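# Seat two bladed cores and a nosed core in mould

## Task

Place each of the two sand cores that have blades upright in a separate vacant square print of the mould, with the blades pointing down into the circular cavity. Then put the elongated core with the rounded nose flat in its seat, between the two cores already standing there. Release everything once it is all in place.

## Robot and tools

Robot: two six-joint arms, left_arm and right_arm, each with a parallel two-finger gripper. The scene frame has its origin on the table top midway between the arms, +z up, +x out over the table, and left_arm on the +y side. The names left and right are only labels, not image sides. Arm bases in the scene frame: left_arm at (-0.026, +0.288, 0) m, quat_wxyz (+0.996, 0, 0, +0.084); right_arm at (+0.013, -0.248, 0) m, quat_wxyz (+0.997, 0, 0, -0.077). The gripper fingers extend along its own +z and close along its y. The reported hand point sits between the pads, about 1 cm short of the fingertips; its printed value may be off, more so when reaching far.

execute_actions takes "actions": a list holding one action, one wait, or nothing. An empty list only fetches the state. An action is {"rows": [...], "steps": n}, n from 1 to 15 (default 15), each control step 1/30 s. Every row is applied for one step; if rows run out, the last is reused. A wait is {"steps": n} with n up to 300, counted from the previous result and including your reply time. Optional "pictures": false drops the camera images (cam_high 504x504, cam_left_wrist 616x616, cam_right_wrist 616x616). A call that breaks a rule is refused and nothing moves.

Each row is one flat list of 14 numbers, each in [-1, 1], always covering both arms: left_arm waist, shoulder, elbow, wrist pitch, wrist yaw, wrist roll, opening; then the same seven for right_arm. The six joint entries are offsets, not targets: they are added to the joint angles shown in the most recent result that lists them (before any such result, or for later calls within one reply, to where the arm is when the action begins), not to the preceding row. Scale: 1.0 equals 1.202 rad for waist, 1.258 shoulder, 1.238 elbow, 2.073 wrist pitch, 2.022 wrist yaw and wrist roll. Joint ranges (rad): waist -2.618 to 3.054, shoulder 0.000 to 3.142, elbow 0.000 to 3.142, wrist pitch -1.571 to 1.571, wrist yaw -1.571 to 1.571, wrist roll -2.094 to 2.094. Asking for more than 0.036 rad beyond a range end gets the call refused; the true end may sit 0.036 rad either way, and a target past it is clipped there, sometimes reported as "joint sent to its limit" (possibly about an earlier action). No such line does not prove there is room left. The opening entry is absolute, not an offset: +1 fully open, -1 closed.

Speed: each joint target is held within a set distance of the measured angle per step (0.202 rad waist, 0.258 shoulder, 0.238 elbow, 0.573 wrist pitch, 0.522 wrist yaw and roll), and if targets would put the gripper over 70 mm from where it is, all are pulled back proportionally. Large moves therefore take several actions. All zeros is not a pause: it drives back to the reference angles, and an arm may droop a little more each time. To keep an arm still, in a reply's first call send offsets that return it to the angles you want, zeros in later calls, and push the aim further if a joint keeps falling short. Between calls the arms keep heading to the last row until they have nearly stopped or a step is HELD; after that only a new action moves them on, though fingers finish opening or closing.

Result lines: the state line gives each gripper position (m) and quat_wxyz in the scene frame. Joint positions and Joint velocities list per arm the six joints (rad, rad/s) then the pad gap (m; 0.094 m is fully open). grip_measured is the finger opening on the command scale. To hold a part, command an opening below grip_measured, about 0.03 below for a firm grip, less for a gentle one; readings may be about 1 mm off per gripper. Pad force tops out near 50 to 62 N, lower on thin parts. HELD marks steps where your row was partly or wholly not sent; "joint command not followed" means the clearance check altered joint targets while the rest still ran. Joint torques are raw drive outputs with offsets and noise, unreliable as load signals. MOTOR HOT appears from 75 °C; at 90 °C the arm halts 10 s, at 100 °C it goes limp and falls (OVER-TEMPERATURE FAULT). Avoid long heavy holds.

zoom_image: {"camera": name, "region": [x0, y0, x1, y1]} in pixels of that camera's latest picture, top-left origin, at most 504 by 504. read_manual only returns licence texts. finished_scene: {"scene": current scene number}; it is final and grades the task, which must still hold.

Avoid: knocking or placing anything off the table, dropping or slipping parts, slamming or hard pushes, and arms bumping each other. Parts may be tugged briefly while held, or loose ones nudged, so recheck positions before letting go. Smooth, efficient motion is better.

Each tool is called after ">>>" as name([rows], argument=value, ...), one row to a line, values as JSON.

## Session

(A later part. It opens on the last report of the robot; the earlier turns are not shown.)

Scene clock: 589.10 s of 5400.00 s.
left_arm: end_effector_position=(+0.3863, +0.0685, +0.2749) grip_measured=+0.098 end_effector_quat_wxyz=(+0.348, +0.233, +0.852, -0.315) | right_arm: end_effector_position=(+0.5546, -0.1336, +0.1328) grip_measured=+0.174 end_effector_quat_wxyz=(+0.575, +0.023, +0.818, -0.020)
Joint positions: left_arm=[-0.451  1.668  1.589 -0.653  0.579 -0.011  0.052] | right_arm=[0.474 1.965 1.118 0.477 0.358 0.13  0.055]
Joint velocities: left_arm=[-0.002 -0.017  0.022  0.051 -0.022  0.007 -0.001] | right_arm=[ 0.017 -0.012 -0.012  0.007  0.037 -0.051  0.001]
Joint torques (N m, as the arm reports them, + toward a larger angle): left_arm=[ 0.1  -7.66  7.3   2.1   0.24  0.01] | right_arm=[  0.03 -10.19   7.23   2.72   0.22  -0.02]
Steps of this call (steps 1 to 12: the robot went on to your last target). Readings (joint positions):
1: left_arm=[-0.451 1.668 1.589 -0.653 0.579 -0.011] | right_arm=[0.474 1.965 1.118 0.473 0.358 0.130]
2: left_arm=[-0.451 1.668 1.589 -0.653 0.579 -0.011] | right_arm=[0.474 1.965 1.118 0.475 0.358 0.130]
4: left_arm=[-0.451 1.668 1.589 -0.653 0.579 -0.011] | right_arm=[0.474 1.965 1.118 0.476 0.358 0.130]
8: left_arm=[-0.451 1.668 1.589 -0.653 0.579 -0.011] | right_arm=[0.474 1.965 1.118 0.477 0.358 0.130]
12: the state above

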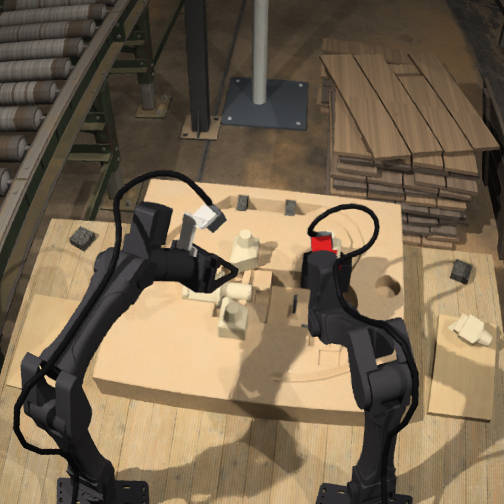

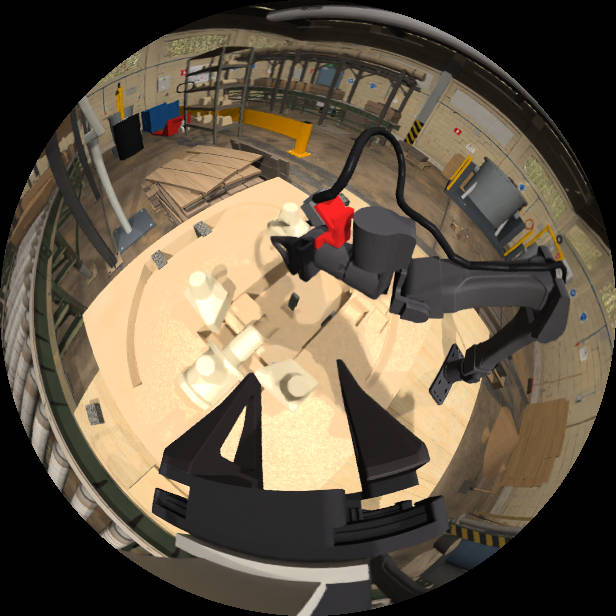

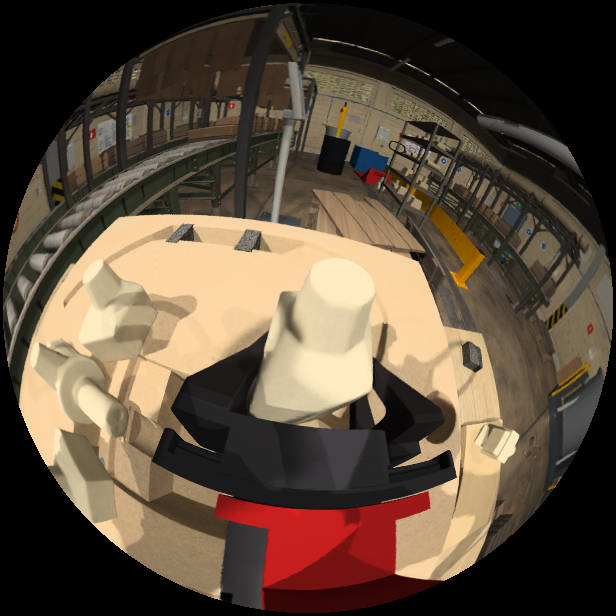

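>>> execute_actions([
  {"rows":[[0,0,0,0,0,0,0.1,0,-0.005,0.01,0.045,0.005,0,0.13],[0,0,0,0,0,0,0.1,0,0,0,0.055,0.005,0,0.13],[0,0,0,0,0,0,0.1,0,0.004,-0.010,0.062,0.005,0,0.13]],"steps":15},
], pictures=false)

>>> execute_actions([
  {"steps":12},
])

>>> zoom_image(camera="cam_left_wrist", region=[240,170,370,300])

Scene clock: 603.43 s of 5400.00 s.
left_arm: end_effector_position=(+0.3863, +0.0685, +0.2749) grip_measured=+0.098 end_effector_quat_wxyz=(+0.348, +0.233, +0.852, -0.315) | right_arm: end_effector_position=(+0.5537, -0.1340, +0.1233) grip_measured=+0.175 end_effector_quat_wxyz=(+0.576, +0.024, +0.817, -0.019)
Joint positions: left_arm=[-0.451  1.668  1.589 -0.653  0.579 -0.011  0.052] | right_arm=[0.474 1.984 1.097 0.52  0.359 0.13  0.055]
Joint velocities: left_arm=[ 0.012  0.012 -0.017  0.066 -0.066 -0.051 -0.   ] | right_arm=[ 0.002 -0.007  0.017 -0.081 -0.037  0.007  0.   ]
Joint torques (N m, as the arm reports them, + toward a larger angle): left_arm=[ 0.04 -7.67  7.28  2.1   0.25  0.01] | right_arm=[  0.01 -10.04   6.95   2.73   0.2    0.  ]
Steps of this call (steps 1 to 15: the robot went on to your last target; steps 16 to 90: nothing new was sent; then 10.83 s passed at rest; steps 91 to 105: all 15 steps of this action). Readings (joint positions):
91: left_arm=[-0.451 1.668 1.589 -0.653 0.579 -0.011] | right_arm=[0.474 1.965 1.118 0.478 0.358 0.130]
92: left_arm=[-0.451 1.668 1.589 -0.653 0.579 -0.011] | right_arm=[0.474 1.966 1.118 0.482 0.358 0.130]
94: left_arm=[-0.451 1.668 1.589 -0.653 0.579 -0.011] | right_arm=[0.474 1.971 1.112 0.503 0.358 0.130]
98: left_arm=[-0.451 1.668 1.589 -0.653 0.579 -0.011] | right_arm=[0.474 1.980 1.100 0.515 0.358 0.130]
105: the state above

Scene clock: 603.83 s of 5400.00 s.
left_arm: end_effector_position=(+0.3863, +0.0685, +0.2749) grip_measured=+0.098 end_effector_quat_wxyz=(+0.348, +0.233, +0.852, -0.315) | right_arm: end_effector_position=(+0.5538, -0.1339, +0.1234) grip_measured=+0.175 end_effector_quat_wxyz=(+0.576, +0.024, +0.817, -0.019)
Joint positions: left_arm=[-0.451  1.668  1.589 -0.653  0.579 -0.011  0.052] | right_arm=[0.474 1.984 1.097 0.521 0.359 0.13  0.055]
Joint velocities: left_arm=[ 0.002  0.002  0.007 -0.037 -0.007  0.037 -0.   ] | right_arm=[ 0.002  0.012 -0.017  0.051  0.022  0.051 -0.001]
Joint torques (N m, as the arm reports them, + toward a larger angle): left_arm=[ 0.04 -7.65  7.28  2.12  0.24  0.  ] | right_arm=[ -0.01 -10.04   6.95   2.74   0.21   0.  ]
Steps of this call (steps 1 to 12: the robot went on to your last target). Readings (joint positions):
1: left_arm=[-0.451 1.668 1.589 -0.653 0.579 -0.011] | right_arm=[0.474 1.984 1.097 0.521 0.359 0.130]
2: left_arm=[-0.451 1.668 1.589 -0.653 0.579 -0.011] | right_arm=[0.474 1.984 1.097 0.521 0.359 0.130]
4: left_arm=[-0.451 1.668 1.589 -0.653 0.579 -0.011] | right_arm=[0.474 1.984 1.097 0.521 0.359 0.130]
8: left_arm=[-0.451 1.668 1.589 -0.653 0.579 -0.011] | right_arm=[0.474 1.984 1.097 0.521 0.359 0.130]
12: the state above

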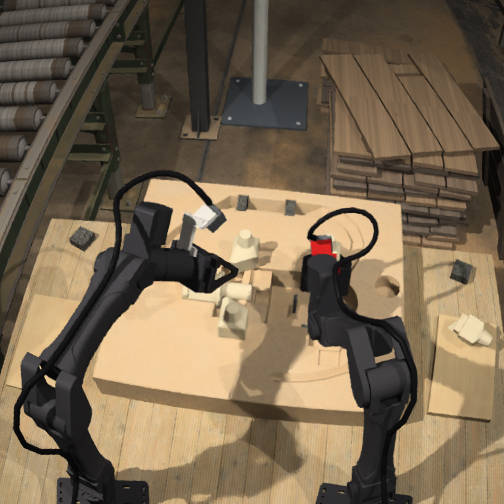

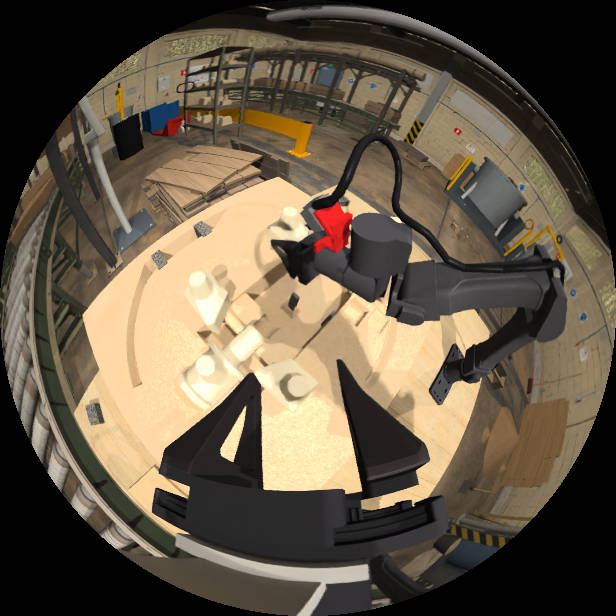

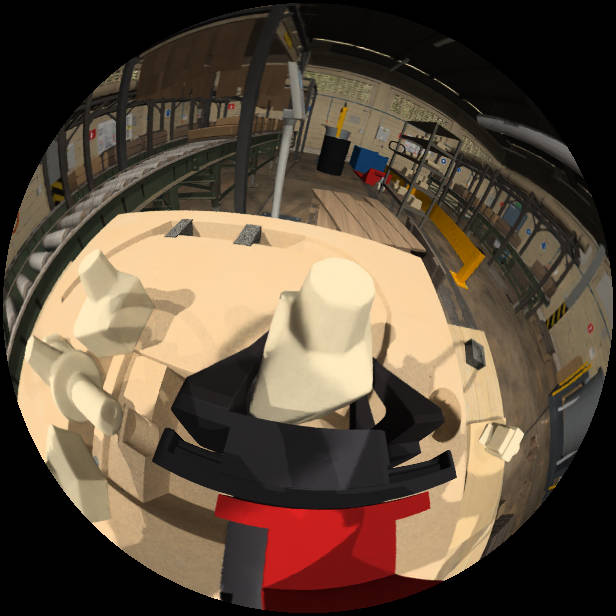

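Region (240, 170, 370, 300) of cam_left_wrist's 616x616 image, scaled by 3.877, with more detail than that image has.

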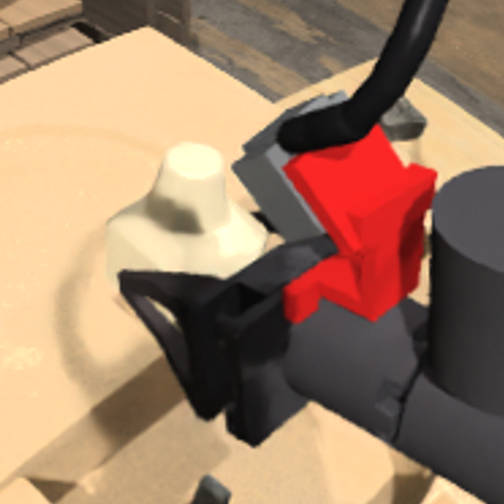

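>>> execute_actions([
  {"rows":[[0,0,0,0,0,0,0.1,0,-0.005,0.005,0.045,0.005,0,0.13],[0,0,0,0,0,0,0.1,0,0,0,0.05,0.005,0,0.13],[0,0,0,0,0,0,0.1,0,0.002,-0.010,0.056,0.005,0,0.13]],"steps":15},
])

>>> zoom_image(camera="cam_left_wrist", region=[240,170,370,300])

Scene clock: 612.23 s of 5400.00 s.
left_arm: end_effector_position=(+0.3863, +0.0685, +0.2749) grip_measured=+0.098 end_effector_quat_wxyz=(+0.348, +0.233, +0.852, -0.315) | right_arm: end_effector_position=(+0.5538, -0.1339, +0.1215) grip_measured=+0.175 end_effector_quat_wxyz=(+0.583, +0.026, +0.812, -0.017)
Joint positions: left_arm=[-0.451  1.668  1.589 -0.653  0.579 -0.011  0.052] | right_arm=[0.474 1.994 1.082 0.564 0.359 0.13  0.055]
Joint velocities: left_arm=[-0.012 -0.012 -0.002 -0.066  0.037 -0.051 -0.   ] | right_arm=[ 0.007 -0.012  0.012 -0.007 -0.037  0.007 -0.   ]
Joint torques (N m, as the arm reports them, + toward a larger angle): left_arm=[ 0.03 -7.66  7.31  2.1   0.23  0.  ] | right_arm=[-0.06 -9.64  6.53  2.61  0.2  -0.01]
Steps of this call (steps 1 to 15: the robot went on to your last target; steps 16 to 90: nothing new was sent; then 4.90 s passed at rest; steps 91 to 105: all 15 steps of this action). Readings (joint positions):
91: left_arm=[-0.451 1.668 1.589 -0.653 0.579 -0.011] | right_arm=[0.474 1.984 1.097 0.522 0.359 0.130]
92: left_arm=[-0.451 1.668 1.589 -0.653 0.579 -0.011] | right_arm=[0.474 1.986 1.097 0.525 0.359 0.130]
94: left_arm=[-0.451 1.668 1.589 -0.653 0.579 -0.011] | right_arm=[0.474 1.989 1.092 0.541 0.359 0.130]
98: left_arm=[-0.451 1.668 1.589 -0.653 0.579 -0.011] | right_arm=[0.474 1.994 1.084 0.560 0.359 0.130]
105: the state above

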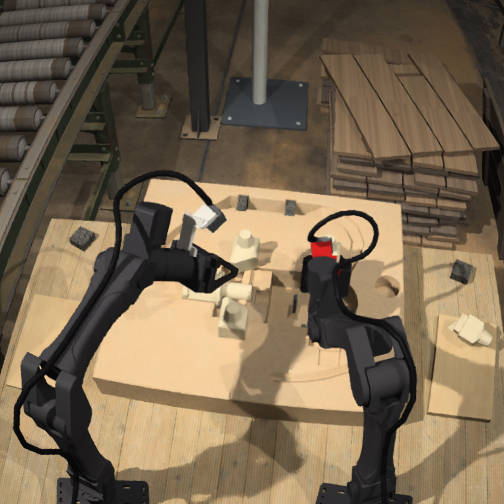

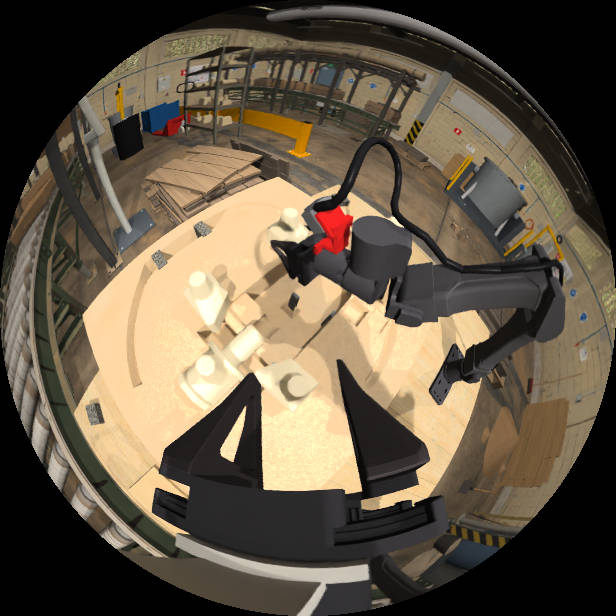

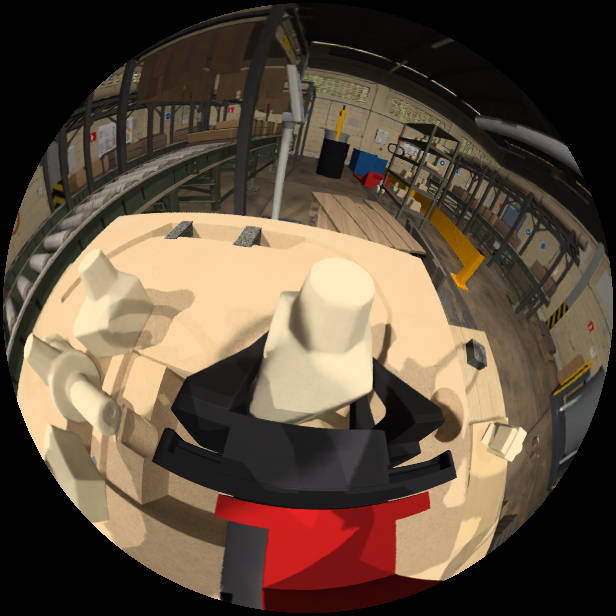

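Region (240, 170, 370, 300) of cam_left_wrist's 616x616 image, scaled by 3.877, with more detail than that image has.

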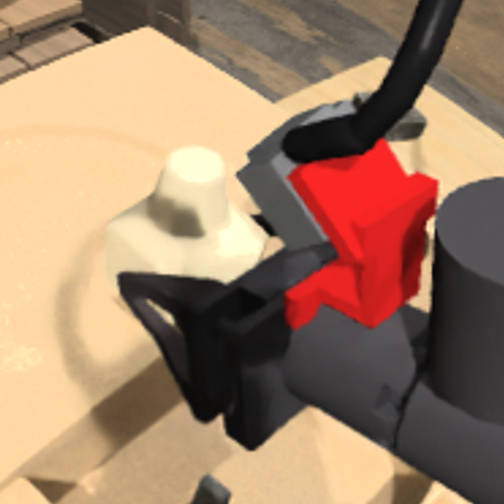

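>>> execute_actions([
  {"rows":[[0,0,0,0,0,0,0.1,0,-0.01,0.01,0.03,0,0,0.17],[0,0,0,0,0,0,0.1,0,-0.01,0.01,0.03,0,0,0.19],[0,0,0,0,0,0,0.1,0,-0.01,0.01,0.03,0,0,0.2],[0,0,0,0,0,0,0.1,0,-0.01,0.01,0.03,0,0,0.22],[0,0,0,0,0,0,0.1,0,-0.01,0.01,0.03,0,0,0.25],[0,0,0,0,0,0,0.1,0,-0.01,0.01,0.03,0,0,0.35],[0,0,0,0,0,0,0.1,0,-0.01,0.01,0.03,0,0,0.6]],"steps":15},
])

>>> zoom_image(camera="cam_left_wrist", region=[240,170,370,300])

Scene clock: 619.43 s of 5400.00 s.
left_arm: end_effector_position=(+0.3863, +0.0685, +0.2749) grip_measured=+0.098 end_effector_quat_wxyz=(+0.348, +0.233, +0.852, -0.315) | right_arm: end_effector_position=(+0.5578, -0.1332, +0.1340) grip_measured=+0.599 end_effector_quat_wxyz=(+0.604, +0.032, +0.796, -0.010)
Joint positions: left_arm=[-0.451  1.668  1.589 -0.653  0.579 -0.011  0.052] | right_arm=[0.474 1.994 1.082 0.62  0.36  0.13  0.075]
Joint velocities: left_arm=[-0.012 -0.012  0.002  0.022 -0.081  0.022 -0.   ] | right_arm=[-0.007 -0.017 -0.007  0.066  0.007 -0.037  0.001]
Joint torques (N m, as the arm reports them, + toward a larger angle): left_arm=[ 0.04 -7.68  7.34  2.1   0.23  0.01] | right_arm=[ 0.06 -9.92  7.18  1.93  0.03  0.  ]
Steps of this call (steps 1 to 15: the robot went on to your last target; steps 16 to 90: nothing new was sent; then 3.70 s passed at rest; steps 91 to 105: all 15 steps of this action). Readings (joint positions):
91: left_arm=[-0.451 1.668 1.589 -0.653 0.579 -0.011] | right_arm=[0.474 1.994 1.082 0.564 0.358 0.130]
92: left_arm=[-0.451 1.668 1.589 -0.653 0.579 -0.011] | right_arm=[0.474 1.994 1.082 0.564 0.358 0.130]
94: left_arm=[-0.451 1.668 1.589 -0.653 0.579 -0.011] | right_arm=[0.474 1.994 1.082 0.565 0.358 0.130]
98: left_arm=[-0.451 1.668 1.589 -0.653 0.579 -0.011] | right_arm=[0.474 1.994 1.082 0.599 0.360 0.130]
105: the state above

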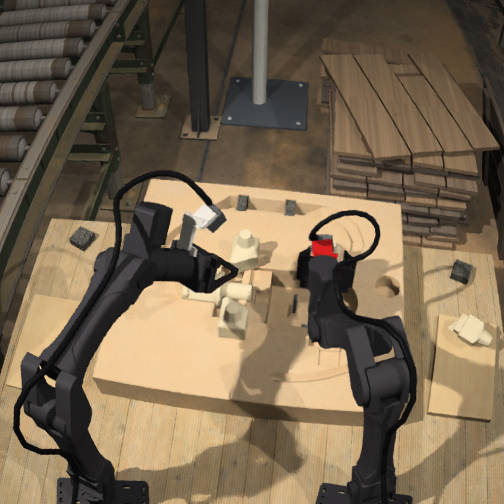

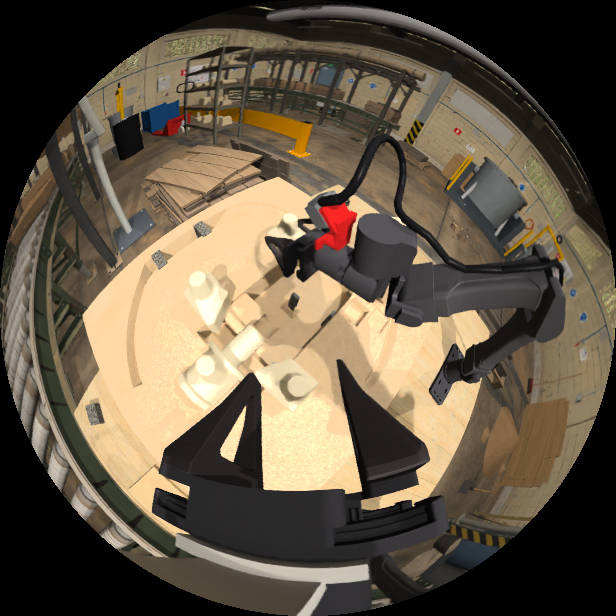

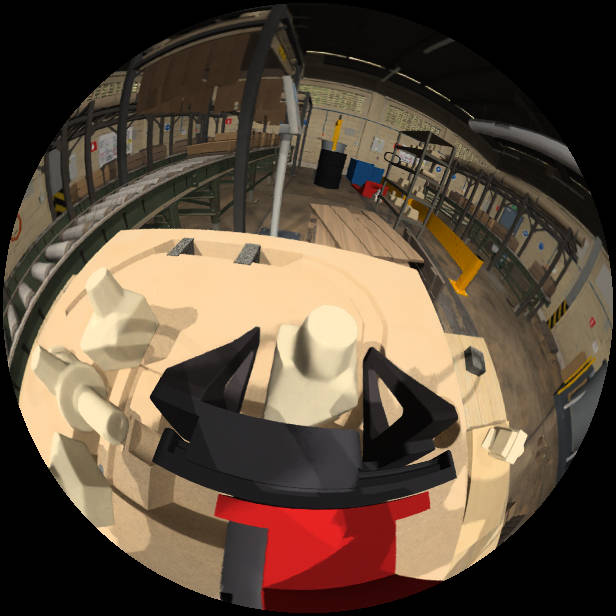

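Region (240, 170, 370, 300) of cam_left_wrist's 616x616 image, scaled by 3.877, with more detail than that image has.

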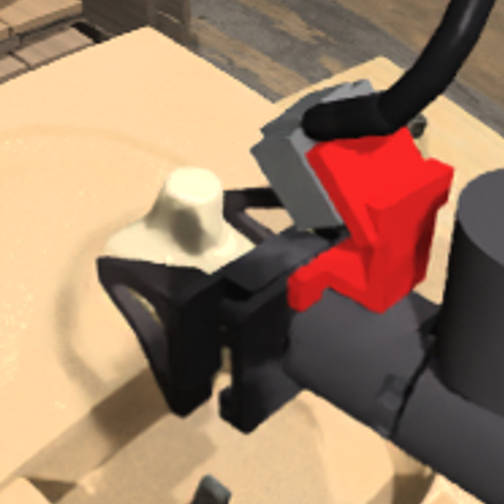

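>>> execute_actions([
  {"rows":[[0,0,0,0,0,0,0.1,0,-0.04,0.01,0,0,0,0.8],[0,0,0,0,0,0,0.1,0,-0.07,0.01,-0.01,0,0,0.8],[0,0,0,0,0,0,0.1,0,-0.1,0.01,-0.03,0,0,0.8],[0,0,0,0,0,0,0.1,0,-0.13,0.01,-0.05,0,0,0.8],[0,0,0,0,0,0,0.1,0,-0.16,0.01,-0.07,0,0,0.8],[0,0,0,0,0,0,0.1,0,-0.19,0.01,-0.09,0,0,0.8],[0,0,0,0,0,0,0.1,0,-0.22,0.01,-0.11,0,0,0.8],[0,0,0,0,0,0,0.1,0,-0.25,0.01,-0.13,0,0,0.8],[0,0,0,0,0,0,0.1,0,-0.28,0.01,-0.15,0,0,0.8],[0,0,0,0,0,0,0.1,0,-0.31,0.01,-0.17,0,0,0.8]],"steps":15},
], pictures=false)

>>> execute_actions([
  {"rows":[[0,0,0,0,0,0,0.1,-0.1,0,0.05,-0.03,-0.05,0.07,1],[0,0,0,0,0,0,0.1,-0.2,0,0.1,-0.06,-0.1,0.14,1],[0,0,0,0,0,0,0.1,-0.3,0,0.15,-0.1,-0.15,0.2,1],[0,0,0,0,0,0,0.1,-0.4,0,0.2,-0.18,-0.2,0.3,1],[0,0,0,0,0,0,0.1,-0.5,0,0.3,-0.26,-0.25,0.4,1],[0,0,0,0,0,0,0.1,-0.6,0,0.4,-0.35,-0.3,0.5,1],[0,0,0,0,0,0,0.1,-0.91,0,0.5,-0.5,-0.42,0.6,1]],"steps":15},
], pictures=false)

>>> execute_actions([
  {"steps":30},
])

>>> zoom_image(camera="cam_left_wrist", region=[240,190,400,350])

>>> zoom_image(camera="cam_high", region=[200,215,380,375])

Scene clock: 638.50 s of 5400.00 s.
left_arm: end_effector_position=(+0.3863, +0.0685, +0.2749) grip_measured=+0.098 end_effector_quat_wxyz=(+0.348, +0.233, +0.852, -0.315) | right_arm: end_effector_position=(+0.5112, -0.1485, +0.2905) grip_measured=+0.798 end_effector_quat_wxyz=(+0.665, +0.049, +0.745, +0.014)
Joint positions: left_arm=[-0.451  1.668  1.589 -0.653  0.579 -0.011  0.052] | right_arm=[0.474 1.587 1.095 0.369 0.36  0.13  0.084]
Joint velocities: left_arm=[ 0.007 -0.007 -0.007 -0.022  0.037  0.007 -0.001] | right_arm=[ 0.007 -0.012  0.017 -0.183 -0.037 -0.022  0.   ]
Joint torques (N m, as the arm reports them, + toward a larger angle): left_arm=[ 0.09 -7.63  7.3   2.11  0.27  0.01] | right_arm=[ 0.   -5.38  7.15  1.14  0.03 -0.01]
Steps of this call (steps 1 to 15: the robot went on to your last target; steps 16 to 90: nothing new was sent; then 15.57 s passed at rest; steps 91 to 105: all 15 steps of this action). Readings (joint positions):
91: left_arm=[-0.451 1.668 1.589 -0.653 0.579 -0.011] | right_arm=[0.474 1.992 1.082 0.623 0.360 0.130]
92: left_arm=[-0.451 1.668 1.589 -0.653 0.579 -0.011] | right_arm=[0.474 1.985 1.082 0.616 0.360 0.130]
94: left_arm=[-0.451 1.668 1.589 -0.653 0.579 -0.011] | right_arm=[0.474 1.948 1.082 0.576 0.360 0.130]
98: left_arm=[-0.451 1.668 1.589 -0.653 0.579 -0.011] | right_arm=[0.474 1.790 1.082 0.470 0.360 0.130]
105: the state above

Scene clock: 639.00 s of 5400.00 s.
left_arm: end_effector_position=(+0.3863, +0.0685, +0.2749) grip_measured=+0.098 end_effector_quat_wxyz=(+0.348, +0.233, +0.852, -0.315) | right_arm: end_effector_position=(+0.4425, -0.4716, +0.3873) grip_measured=+1.000 end_effector_quat_wxyz=(+0.486, +0.569, +0.585, +0.312)
Joint positions: left_arm=[-0.451  1.668  1.589 -0.653  0.579 -0.011  0.052] | right_arm=[-0.472  1.588  1.71  -0.492 -0.4    1.191  0.094]
Joint velocities: left_arm=[-0.007  0.007 -0.022  0.022 -0.037  0.022  0.   ] | right_arm=[-1.932  0.017 -0.002 -0.681 -0.593  0.813  0.   ]
Joint torques (N m, as the arm reports them, + toward a larger angle): left_arm=[ 0.   -7.67  7.32  2.11  0.24  0.  ] | right_arm=[ 0.39 -6.4   7.21  1.42 -0.18  0.02]
Steps of this call (steps 1 to 15: all 15 steps of this action). Readings (joint positions):
1: left_arm=[-0.451 1.668 1.589 -0.653 0.579 -0.011] | right_arm=[0.461 1.587 1.101 0.360 0.339 0.150]
2: left_arm=[-0.451 1.668 1.589 -0.653 0.579 -0.011] | right_arm=[0.430 1.591 1.117 0.335 0.299 0.190]
4: left_arm=[-0.451 1.668 1.589 -0.653 0.579 -0.011] | right_arm=[0.321 1.604 1.193 0.236 0.196 0.331]
8: left_arm=[-0.451 1.668 1.589 -0.653 0.579 -0.011] | right_arm=[0.036 1.622 1.487 -0.163 -0.125 0.726]
15: the state above

Scene clock: 640.00 s of 5400.00 s.
left_arm: end_effector_position=(+0.3863, +0.0685, +0.2749) grip_measured=+0.098 end_effector_quat_wxyz=(+0.348, +0.233, +0.852, -0.315) | right_arm: end_effector_position=(+0.3974, -0.5113, +0.3550) grip_measured=+1.000 end_effector_quat_wxyz=(+0.406, +0.678, +0.515, +0.331)
Joint positions: left_arm=[-0.451  1.668  1.589 -0.653  0.579 -0.011  0.052] | right_arm=[-0.627  1.592  1.71  -0.652 -0.481  1.339  0.094]
Joint velocities: left_arm=[-0.007  0.007  0.012 -0.066  0.007 -0.037 -0.001] | right_arm=[-0.007 -0.017  0.002 -0.051  0.022  0.022  0.   ]
Joint torques (N m, as the arm reports them, + toward a larger angle): left_arm=[ 0.02 -7.68  7.32  2.13  0.24  0.01] | right_arm=[ 0.6  -6.64  7.13  1.64 -0.27  0.03]
Steps of this call (steps 1 to 30: the robot went on to your last target). Readings (joint positions):
1: left_arm=[-0.451 1.668 1.589 -0.653 0.579 -0.011] | right_arm=[-0.537 1.588 1.710 -0.517 -0.413 1.220]
2: left_arm=[-0.451 1.668 1.589 -0.653 0.579 -0.011] | right_arm=[-0.589 1.590 1.710 -0.546 -0.419 1.244]
4: left_arm=[-0.451 1.668 1.589 -0.653 0.579 -0.011] | right_arm=[-0.644 1.592 1.710 -0.589 -0.424 1.280]
8: left_arm=[-0.451 1.668 1.589 -0.653 0.579 -0.011] | right_arm=[-0.634 1.592 1.710 -0.629 -0.455 1.315]
30: the state above
All arms were judged still, so your last target was given up. Only a new action makes them travel on or press farther. Fingers that are still opening or closing keep moving.

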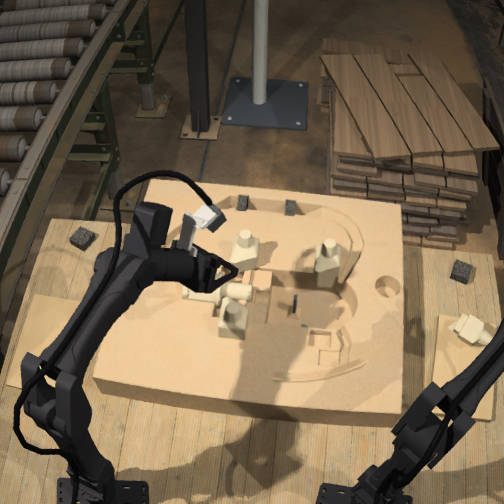

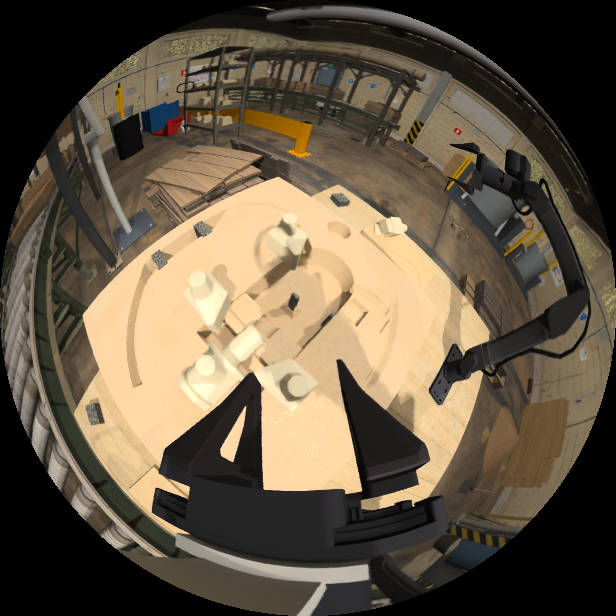

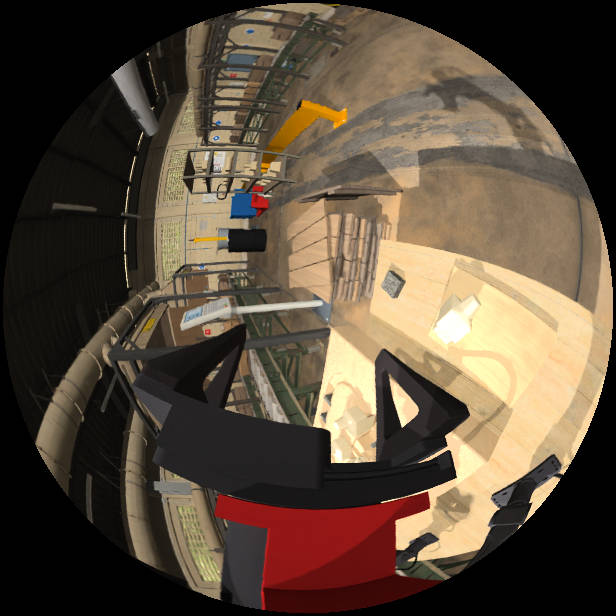

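Region (240, 190, 400, 350) of cam_left_wrist's 616x616 image, scaled by 3.150, with more detail than that image has.

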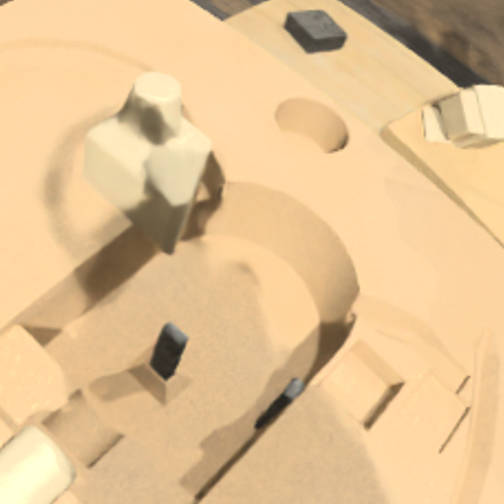

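Region (200, 215, 380, 375) of cam_high's 504x504 image, scaled by 2.800, with more detail than that image has.

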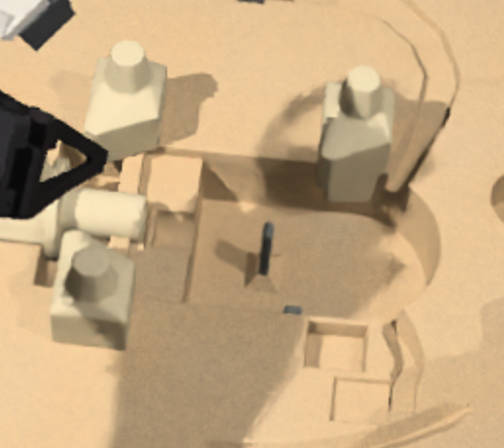

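>>> execute_actions([
  {"rows":[[0,0,0,0,0,0,0.1,0.005,0.03,0.04,-0.05,0,0,1],[0,0,0,0,0,0,0.1,0.01,0.07,0.07,-0.1,0,0,1],[0,0,0,0,0,0,0.1,0.015,0.11,0.1,-0.15,0,0,1],[0,0,0,0,0,0,0.1,0.015,0.15,0.13,-0.2,0,0,1],[0,0,0,0,0,0,0.1,0.015,0.19,0.16,-0.25,0,0,1],[0,0,0,0,0,0,0.1,0.015,0.23,0.19,-0.3,0,0,1],[0,0,0,0,0,0,0.1,0.015,0.27,0.22,-0.33,0,0,1],[0,0,0,0,0,0,0.1,0.015,0.31,0.25,-0.36,0,0,1],[0,0,0,0,0,0,0.1,0.015,0.35,0.28,-0.36,0,0,1],[0,0,0,0,0,0,0.1,0.015,0.39,0.31,-0.36,0,0,1],[0,0,0,0,0,0,0.1,0.015,0.43,0.33,-0.36,0,0,1],[0,0,0,0,0,0,0.1,0.015,0.46,0.345,-0.36,0,0,1],[0,0,0,0,0,0,0.1,0.015,0.49,0.35,-0.36,0,0,1],[0,0,0,0,0,0,0.1,0.015,0.51,0.35,-0.36,0,0,1]],"steps":15},
], pictures=false)

>>> execute_actions([
  {"steps":20},
])

Scene clock: 649.00 s of 5400.00 s.
left_arm: end_effector_position=(+0.3863, +0.0685, +0.2749) grip_measured=+0.098 end_effector_quat_wxyz=(+0.348, +0.233, +0.852, -0.315) | right_arm: end_effector_position=(+0.4057, -0.5142, +0.1392) grip_measured=+1.000 end_effector_quat_wxyz=(+0.014, +0.832, +0.494, +0.252)
Joint positions: left_arm=[-0.451  1.668  1.589 -0.653  0.579 -0.011  0.052] | right_arm=[-0.619  2.213  2.108 -1.294 -0.482  1.339  0.094]
Joint velocities: left_arm=[ 0.012 -0.012  0.002 -0.007 -0.007  0.007 -0.   ] | right_arm=[-0.002  1.087 -0.037 -0.52   0.022 -0.007  0.   ]
Joint torques (N m, as the arm reports them, + toward a larger angle): left_arm=[ 0.05 -7.65  7.31  2.1   0.22  0.01] | right_arm=[  0.91 -13.76   8.63   0.32  -0.35   0.  ]
Steps of this call (steps 1 to 90: nothing new was sent; then 5.50 s passed at rest; steps 91 to 105: all 15 steps of this action). Readings (joint positions):
91: left_arm=[-0.451 1.668 1.589 -0.653 0.579 -0.011] | right_arm=[-0.627 1.595 1.716 -0.664 -0.481 1.339]
92: left_arm=[-0.451 1.668 1.589 -0.653 0.579 -0.011] | right_arm=[-0.627 1.606 1.735 -0.696 -0.481 1.339]
94: left_arm=[-0.451 1.668 1.589 -0.653 0.579 -0.011] | right_arm=[-0.624 1.659 1.806 -0.793 -0.481 1.339]
98: left_arm=[-0.451 1.668 1.589 -0.653 0.579 -0.011] | right_arm=[-0.619 1.834 1.949 -1.037 -0.482 1.339]
105: the state above

Scene clock: 649.67 s of 5400.00 s.
left_arm: end_effector_position=(+0.3863, +0.0685, +0.2749) grip_measured=+0.098 end_effector_quat_wxyz=(+0.348, +0.233, +0.852, -0.315) | right_arm: end_effector_position=(+0.3929, -0.5025, +0.1234) grip_measured=+1.000 end_effector_quat_wxyz=(-0.040, +0.842, +0.484, +0.235)
Joint positions: left_arm=[-0.451  1.668  1.589 -0.653  0.579 -0.011  0.052] | right_arm=[-0.619  2.252  2.121 -1.384 -0.478  1.339  0.094]
Joint velocities: left_arm=[ 0.012  0.017  0.002 -0.037 -0.051  0.051  0.001] | right_arm=[ 0.007  0.002  0.002  0.022  0.066 -0.007  0.   ]
Joint torques (N m, as the arm reports them, + toward a larger angle): left_arm=[ 0.05 -7.59  7.31  2.12  0.24  0.01] | right_arm=[  0.92 -12.02   7.62   0.26  -0.37  -0.01]
Steps of this call (steps 1 to 20: the robot went on to your last target). Readings (joint positions):
1: left_arm=[-0.451 1.668 1.589 -0.653 0.579 -0.011] | right_arm=[-0.619 2.246 2.108 -1.312 -0.481 1.339]
2: left_arm=[-0.451 1.668 1.589 -0.653 0.579 -0.011] | right_arm=[-0.619 2.270 2.108 -1.328 -0.480 1.339]
4: left_arm=[-0.451 1.668 1.589 -0.653 0.579 -0.011] | right_arm=[-0.619 2.289 2.108 -1.352 -0.478 1.339]
8: left_arm=[-0.451 1.668 1.589 -0.653 0.579 -0.011] | right_arm=[-0.619 2.269 2.109 -1.374 -0.478 1.339]
20: the state above

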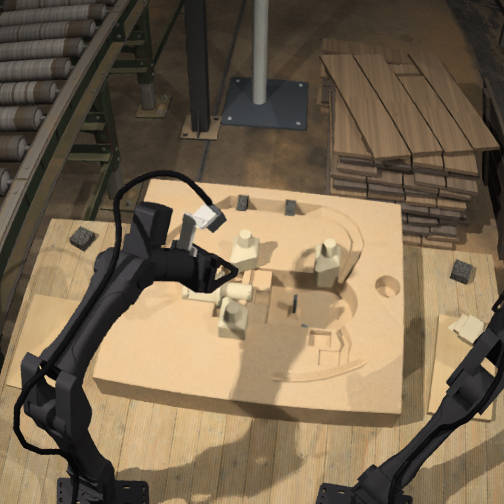

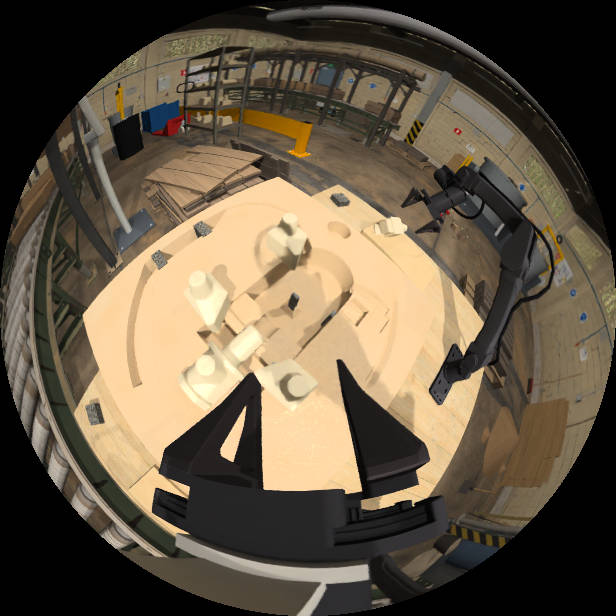

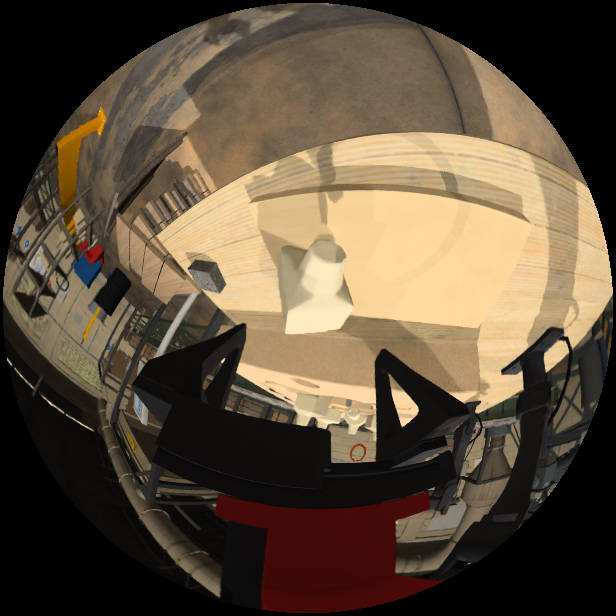

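Lower halfway.

>>> execute_actions([
  {"rows":[[0,0,0,0,0,0,0.1,0,0.01,0.02,0,0,0,1],[0,0,0,0,0,0,0.1,0,0.02,0.02,0,0,0,1],[0,0,0,0,0,0,0.1,0,0.03,0.03,0,0,0,1],[0,0,0,0,0,0,0.1,0,0.04,0.03,0,0,0,1],[0,0,0,0,0,0,0.1,0,0.05,0.03,0,0,0,1],[0,0,0,0,0,0,0.1,0,0.06,0.03,0,0,0,1],[0,0,0,0,0,0,0.1,0,0.07,0.03,0,0,0,1]],"steps":15},
])

>>> zoom_image(camera="cam_right_wrist", region=[200,180,440,420])

>>> zoom_image(camera="cam_left_wrist", region=[350,160,470,280])

Scene clock: 656.43 s of 5400.00 s.
left_arm: end_effector_position=(+0.3863, +0.0685, +0.2749) grip_measured=+0.098 end_effector_quat_wxyz=(+0.348, +0.233, +0.852, -0.315) | right_arm: end_effector_position=(+0.3946, -0.5041, +0.0874) grip_measured=+1.000 end_effector_quat_wxyz=(-0.076, +0.847, +0.476, +0.225)
Joint positions: left_arm=[-0.451  1.668  1.589 -0.653  0.579 -0.011  0.052] | right_arm=[-0.619  2.346  2.14  -1.385 -0.478  1.339  0.094]
Joint velocities: left_arm=[ 0.017  0.007 -0.017 -0.022  0.007  0.051 -0.001] | right_arm=[-0.002  0.002 -0.012 -0.066 -0.051  0.007  0.   ]
Joint torques (N m, as the arm reports them, + toward a larger angle): left_arm=[ 0.04 -7.69  7.34  2.1   0.24  0.  ] | right_arm=[ -0.04 -11.68   7.27   0.26  -0.33   0.01]
Steps of this call (steps 1 to 15: the robot went on to your last target; steps 16 to 90: nothing new was sent; then 3.27 s passed at rest; steps 91 to 105: all 15 steps of this action). Readings (joint positions):
91: left_arm=[-0.451 1.668 1.589 -0.653 0.579 -0.011] | right_arm=[-0.619 2.252 2.121 -1.385 -0.478 1.339]
92: left_arm=[-0.451 1.668 1.589 -0.653 0.579 -0.011] | right_arm=[-0.619 2.253 2.121 -1.385 -0.478 1.339]
94: left_arm=[-0.451 1.668 1.589 -0.653 0.579 -0.011] | right_arm=[-0.619 2.262 2.130 -1.386 -0.478 1.339]
98: left_arm=[-0.451 1.668 1.589 -0.653 0.579 -0.011] | right_arm=[-0.619 2.302 2.140 -1.385 -0.478 1.339]
105: the state above

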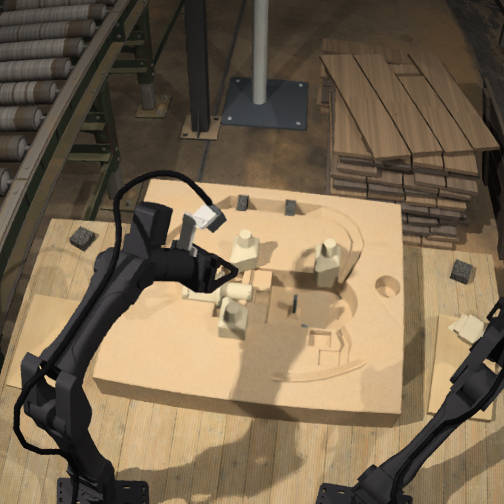

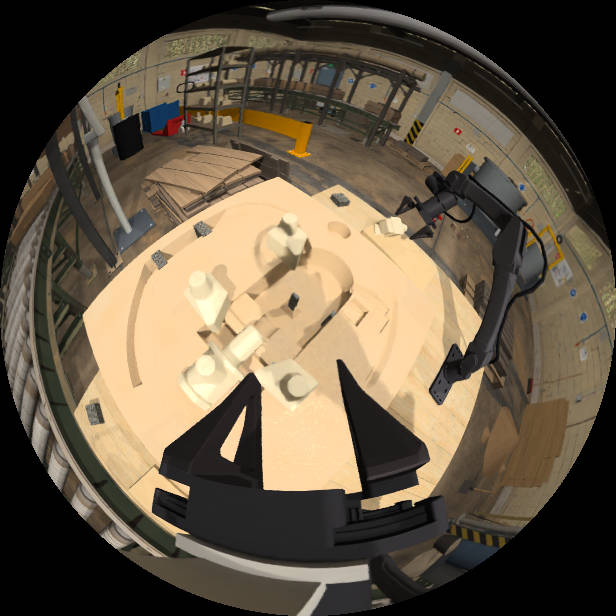

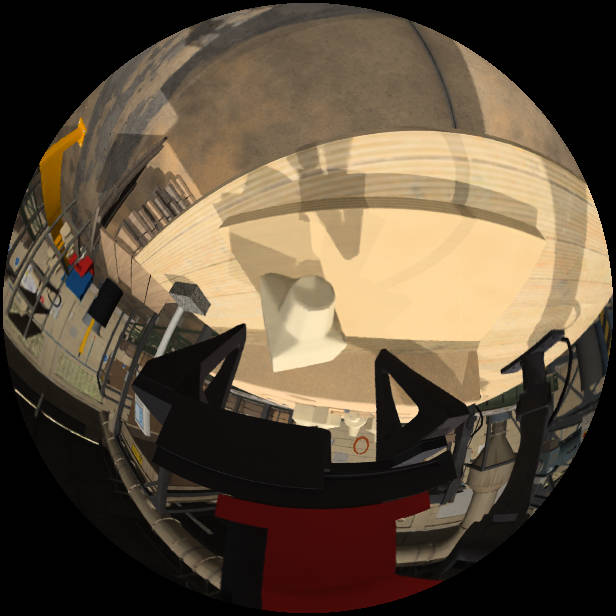

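Region (200, 180, 440, 420) of cam_right_wrist's 616x616 image, scaled by 2.100, with more detail than that image has.

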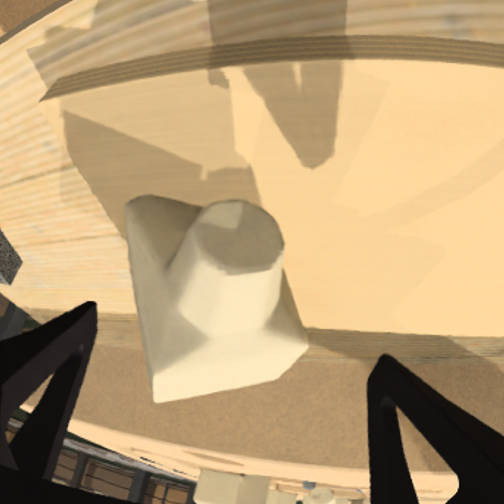

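Region (350, 160, 470, 280) of cam_left_wrist's 616x616 image, scaled by 4.200, with more detail than that image has.

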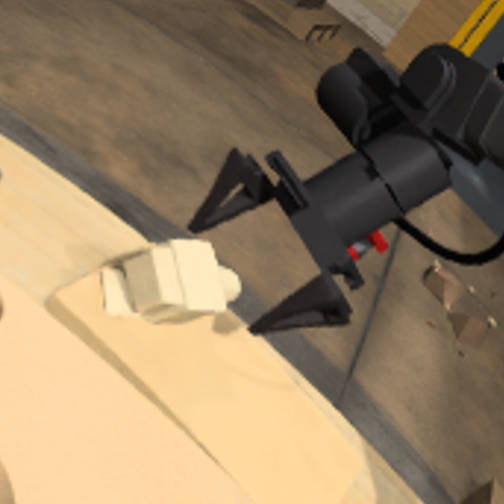

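>>> execute_actions([
  {"rows":[[0,0,0,0,0,0,0.1,0,-0.05,-0.02,0.02,0,0,1],[0,0,0,0,0,0,0.1,0,-0.08,-0.04,0.04,-0.01,0,1],[0,0,0,0,0,0,0.1,0,-0.11,-0.07,0.06,-0.01,0.01,1],[0,0,0,0,0,0,0.1,0,-0.14,-0.11,0.09,-0.02,0.01,1],[0,0,0,0,0,0,0.1,0,-0.17,-0.15,0.11,-0.02,0.02,1],[0,0,0,0,0,0,0.1,0,-0.19,-0.19,0.14,-0.03,0.02,1],[0,0,0,0,0,0,0.1,0,-0.21,-0.23,0.16,-0.03,0.03,1],[0,0,0,0,0,0,0.1,0,-0.23,-0.27,0.19,-0.04,0.03,1],[0,0,0,0,0,0,0.1,0,-0.25,-0.31,0.21,-0.04,0.03,1],[0,0,0,0,0,0,0.1,-0.01,-0.26,-0.35,0.23,-0.05,0.03,1],[0,0,0,0,0,0,0.1,-0.01,-0.27,-0.385,0.25,-0.05,0.03,1],[0,0,0,0,0,0,0.1,-0.01,-0.27,-0.42,0.27,-0.05,0.03,1],[0,0,0,0,0,0,0.1,-0.01,-0.27,-0.45,0.29,-0.05,0.03,1],[0,0,0,0,0,0,0.1,-0.01,-0.27,-0.47,0.3,-0.05,0.03,1],[0,0,0,0,0,0,0.1,-0.01,-0.27,-0.48,0.3,-0.05,0.03,1]],"steps":15},
], pictures=false)

>>> execute_actions([
  {"steps":20},
])

>>> zoom_image(camera="cam_left_wrist", region=[350,160,470,280])

Scene clock: 672.77 s of 5400.00 s.
left_arm: end_effector_position=(+0.3863, +0.0685, +0.2749) grip_measured=+0.098 end_effector_quat_wxyz=(+0.348, +0.233, +0.852, -0.315) | right_arm: end_effector_position=(+0.3984, -0.4897, +0.1135) grip_measured=+1.000 end_effector_quat_wxyz=(+0.057, +0.818, +0.484, +0.306)
Joint positions: left_arm=[-0.451  1.668  1.589 -0.653  0.579 -0.011  0.052] | right_arm=[-0.619  1.993  1.613 -0.884 -0.562  1.387  0.094]
Joint velocities: left_arm=[ 0.002 -0.007 -0.002 -0.051 -0.022 -0.037 -0.001] | right_arm=[-0.012  0.105 -0.93   0.857 -0.022  0.037  0.   ]
Joint torques (N m, as the arm reports them, + toward a larger angle): left_arm=[ 0.06 -7.65  7.33  2.11  0.25 -0.01] | right_arm=[-1.16 -8.65  5.93  0.72 -0.5   0.09]
Steps of this call (steps 1 to 15: the robot went on to your last target; steps 16 to 90: nothing new was sent; then 12.83 s passed at rest; steps 91 to 105: all 15 steps of this action). Readings (joint positions):
91: left_arm=[-0.451 1.668 1.589 -0.653 0.579 -0.011] | right_arm=[-0.619 2.342 2.136 -1.379 -0.478 1.339]
92: left_arm=[-0.451 1.668 1.589 -0.653 0.579 -0.011] | right_arm=[-0.619 2.331 2.122 -1.365 -0.480 1.339]
94: left_arm=[-0.451 1.668 1.589 -0.653 0.579 -0.011] | right_arm=[-0.619 2.284 2.065 -1.316 -0.485 1.343]
98: left_arm=[-0.451 1.668 1.589 -0.653 0.579 -0.011] | right_arm=[-0.619 2.128 1.896 -1.173 -0.512 1.366]
105: the state above

Scene clock: 673.43 s of 5400.00 s.
left_arm: end_effector_position=(+0.3863, +0.0685, +0.2749) grip_measured=+0.098 end_effector_quat_wxyz=(+0.348, +0.233, +0.852, -0.315) | right_arm: end_effector_position=(+0.4034, -0.4928, +0.0902) grip_measured=+1.000 end_effector_quat_wxyz=(+0.065, +0.815, +0.484, +0.312)
Joint positions: left_arm=[-0.451  1.668  1.589 -0.653  0.579 -0.011  0.052] | right_arm=[-0.619  2.017  1.544 -0.769 -0.57   1.394  0.094]
Joint velocities: left_arm=[ 0.012  0.002 -0.007 -0.066  0.037  0.051 -0.001] | right_arm=[ 0.002  0.017 -0.022  0.081 -0.022  0.037  0.   ]
Joint torques (N m, as the arm reports them, + toward a larger angle): left_arm=[ 0.01 -7.64  7.31  2.1   0.24  0.  ] | right_arm=[ -1.1  -10.15   6.59   0.9   -0.47   0.06]
Steps of this call (steps 1 to 20: the robot went on to your last target). Readings (joint positions):
1: left_arm=[-0.451 1.668 1.589 -0.653 0.579 -0.011] | right_arm=[-0.619 1.997 1.585 -0.861 -0.563 1.389]
2: left_arm=[-0.451 1.668 1.589 -0.653 0.579 -0.011] | right_arm=[-0.619 2.003 1.565 -0.848 -0.564 1.390]
4: left_arm=[-0.451 1.668 1.589 -0.653 0.579 -0.011] | right_arm=[-0.619 2.014 1.547 -0.829 -0.564 1.391]
8: left_arm=[-0.451 1.668 1.589 -0.653 0.579 -0.011] | right_arm=[-0.619 2.017 1.544 -0.795 -0.568 1.393]
20: the state above

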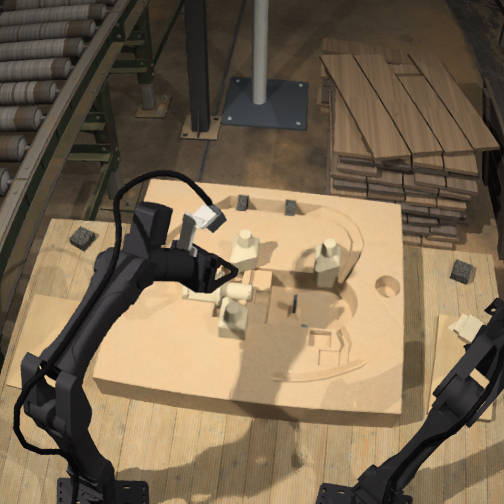

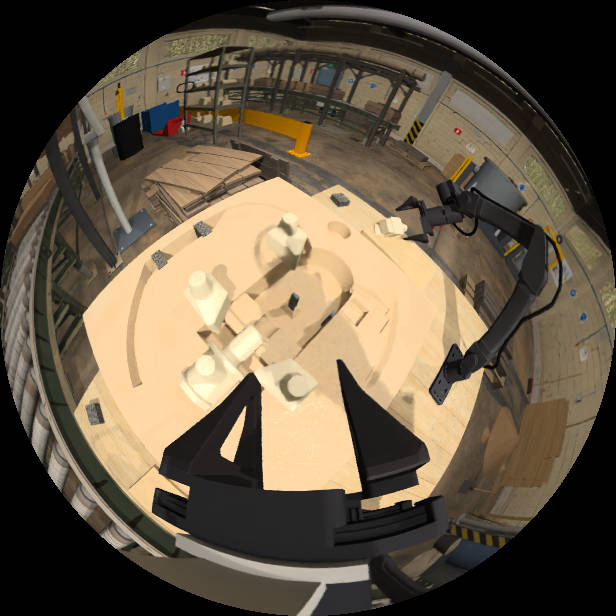

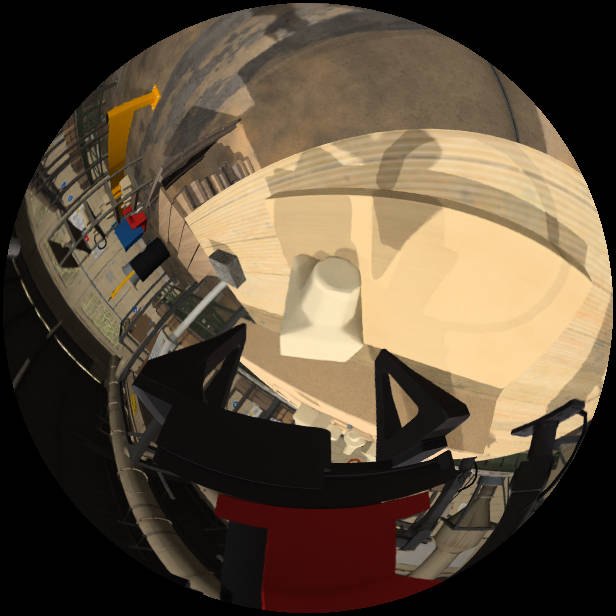

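Region (350, 160, 470, 280) of cam_left_wrist's 616x616 image, scaled by 4.200, with more detail than that image has.

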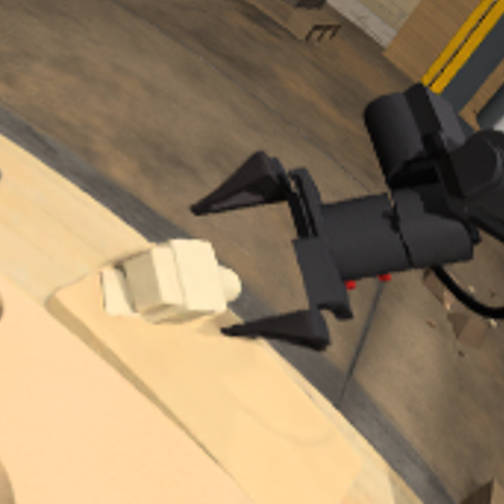

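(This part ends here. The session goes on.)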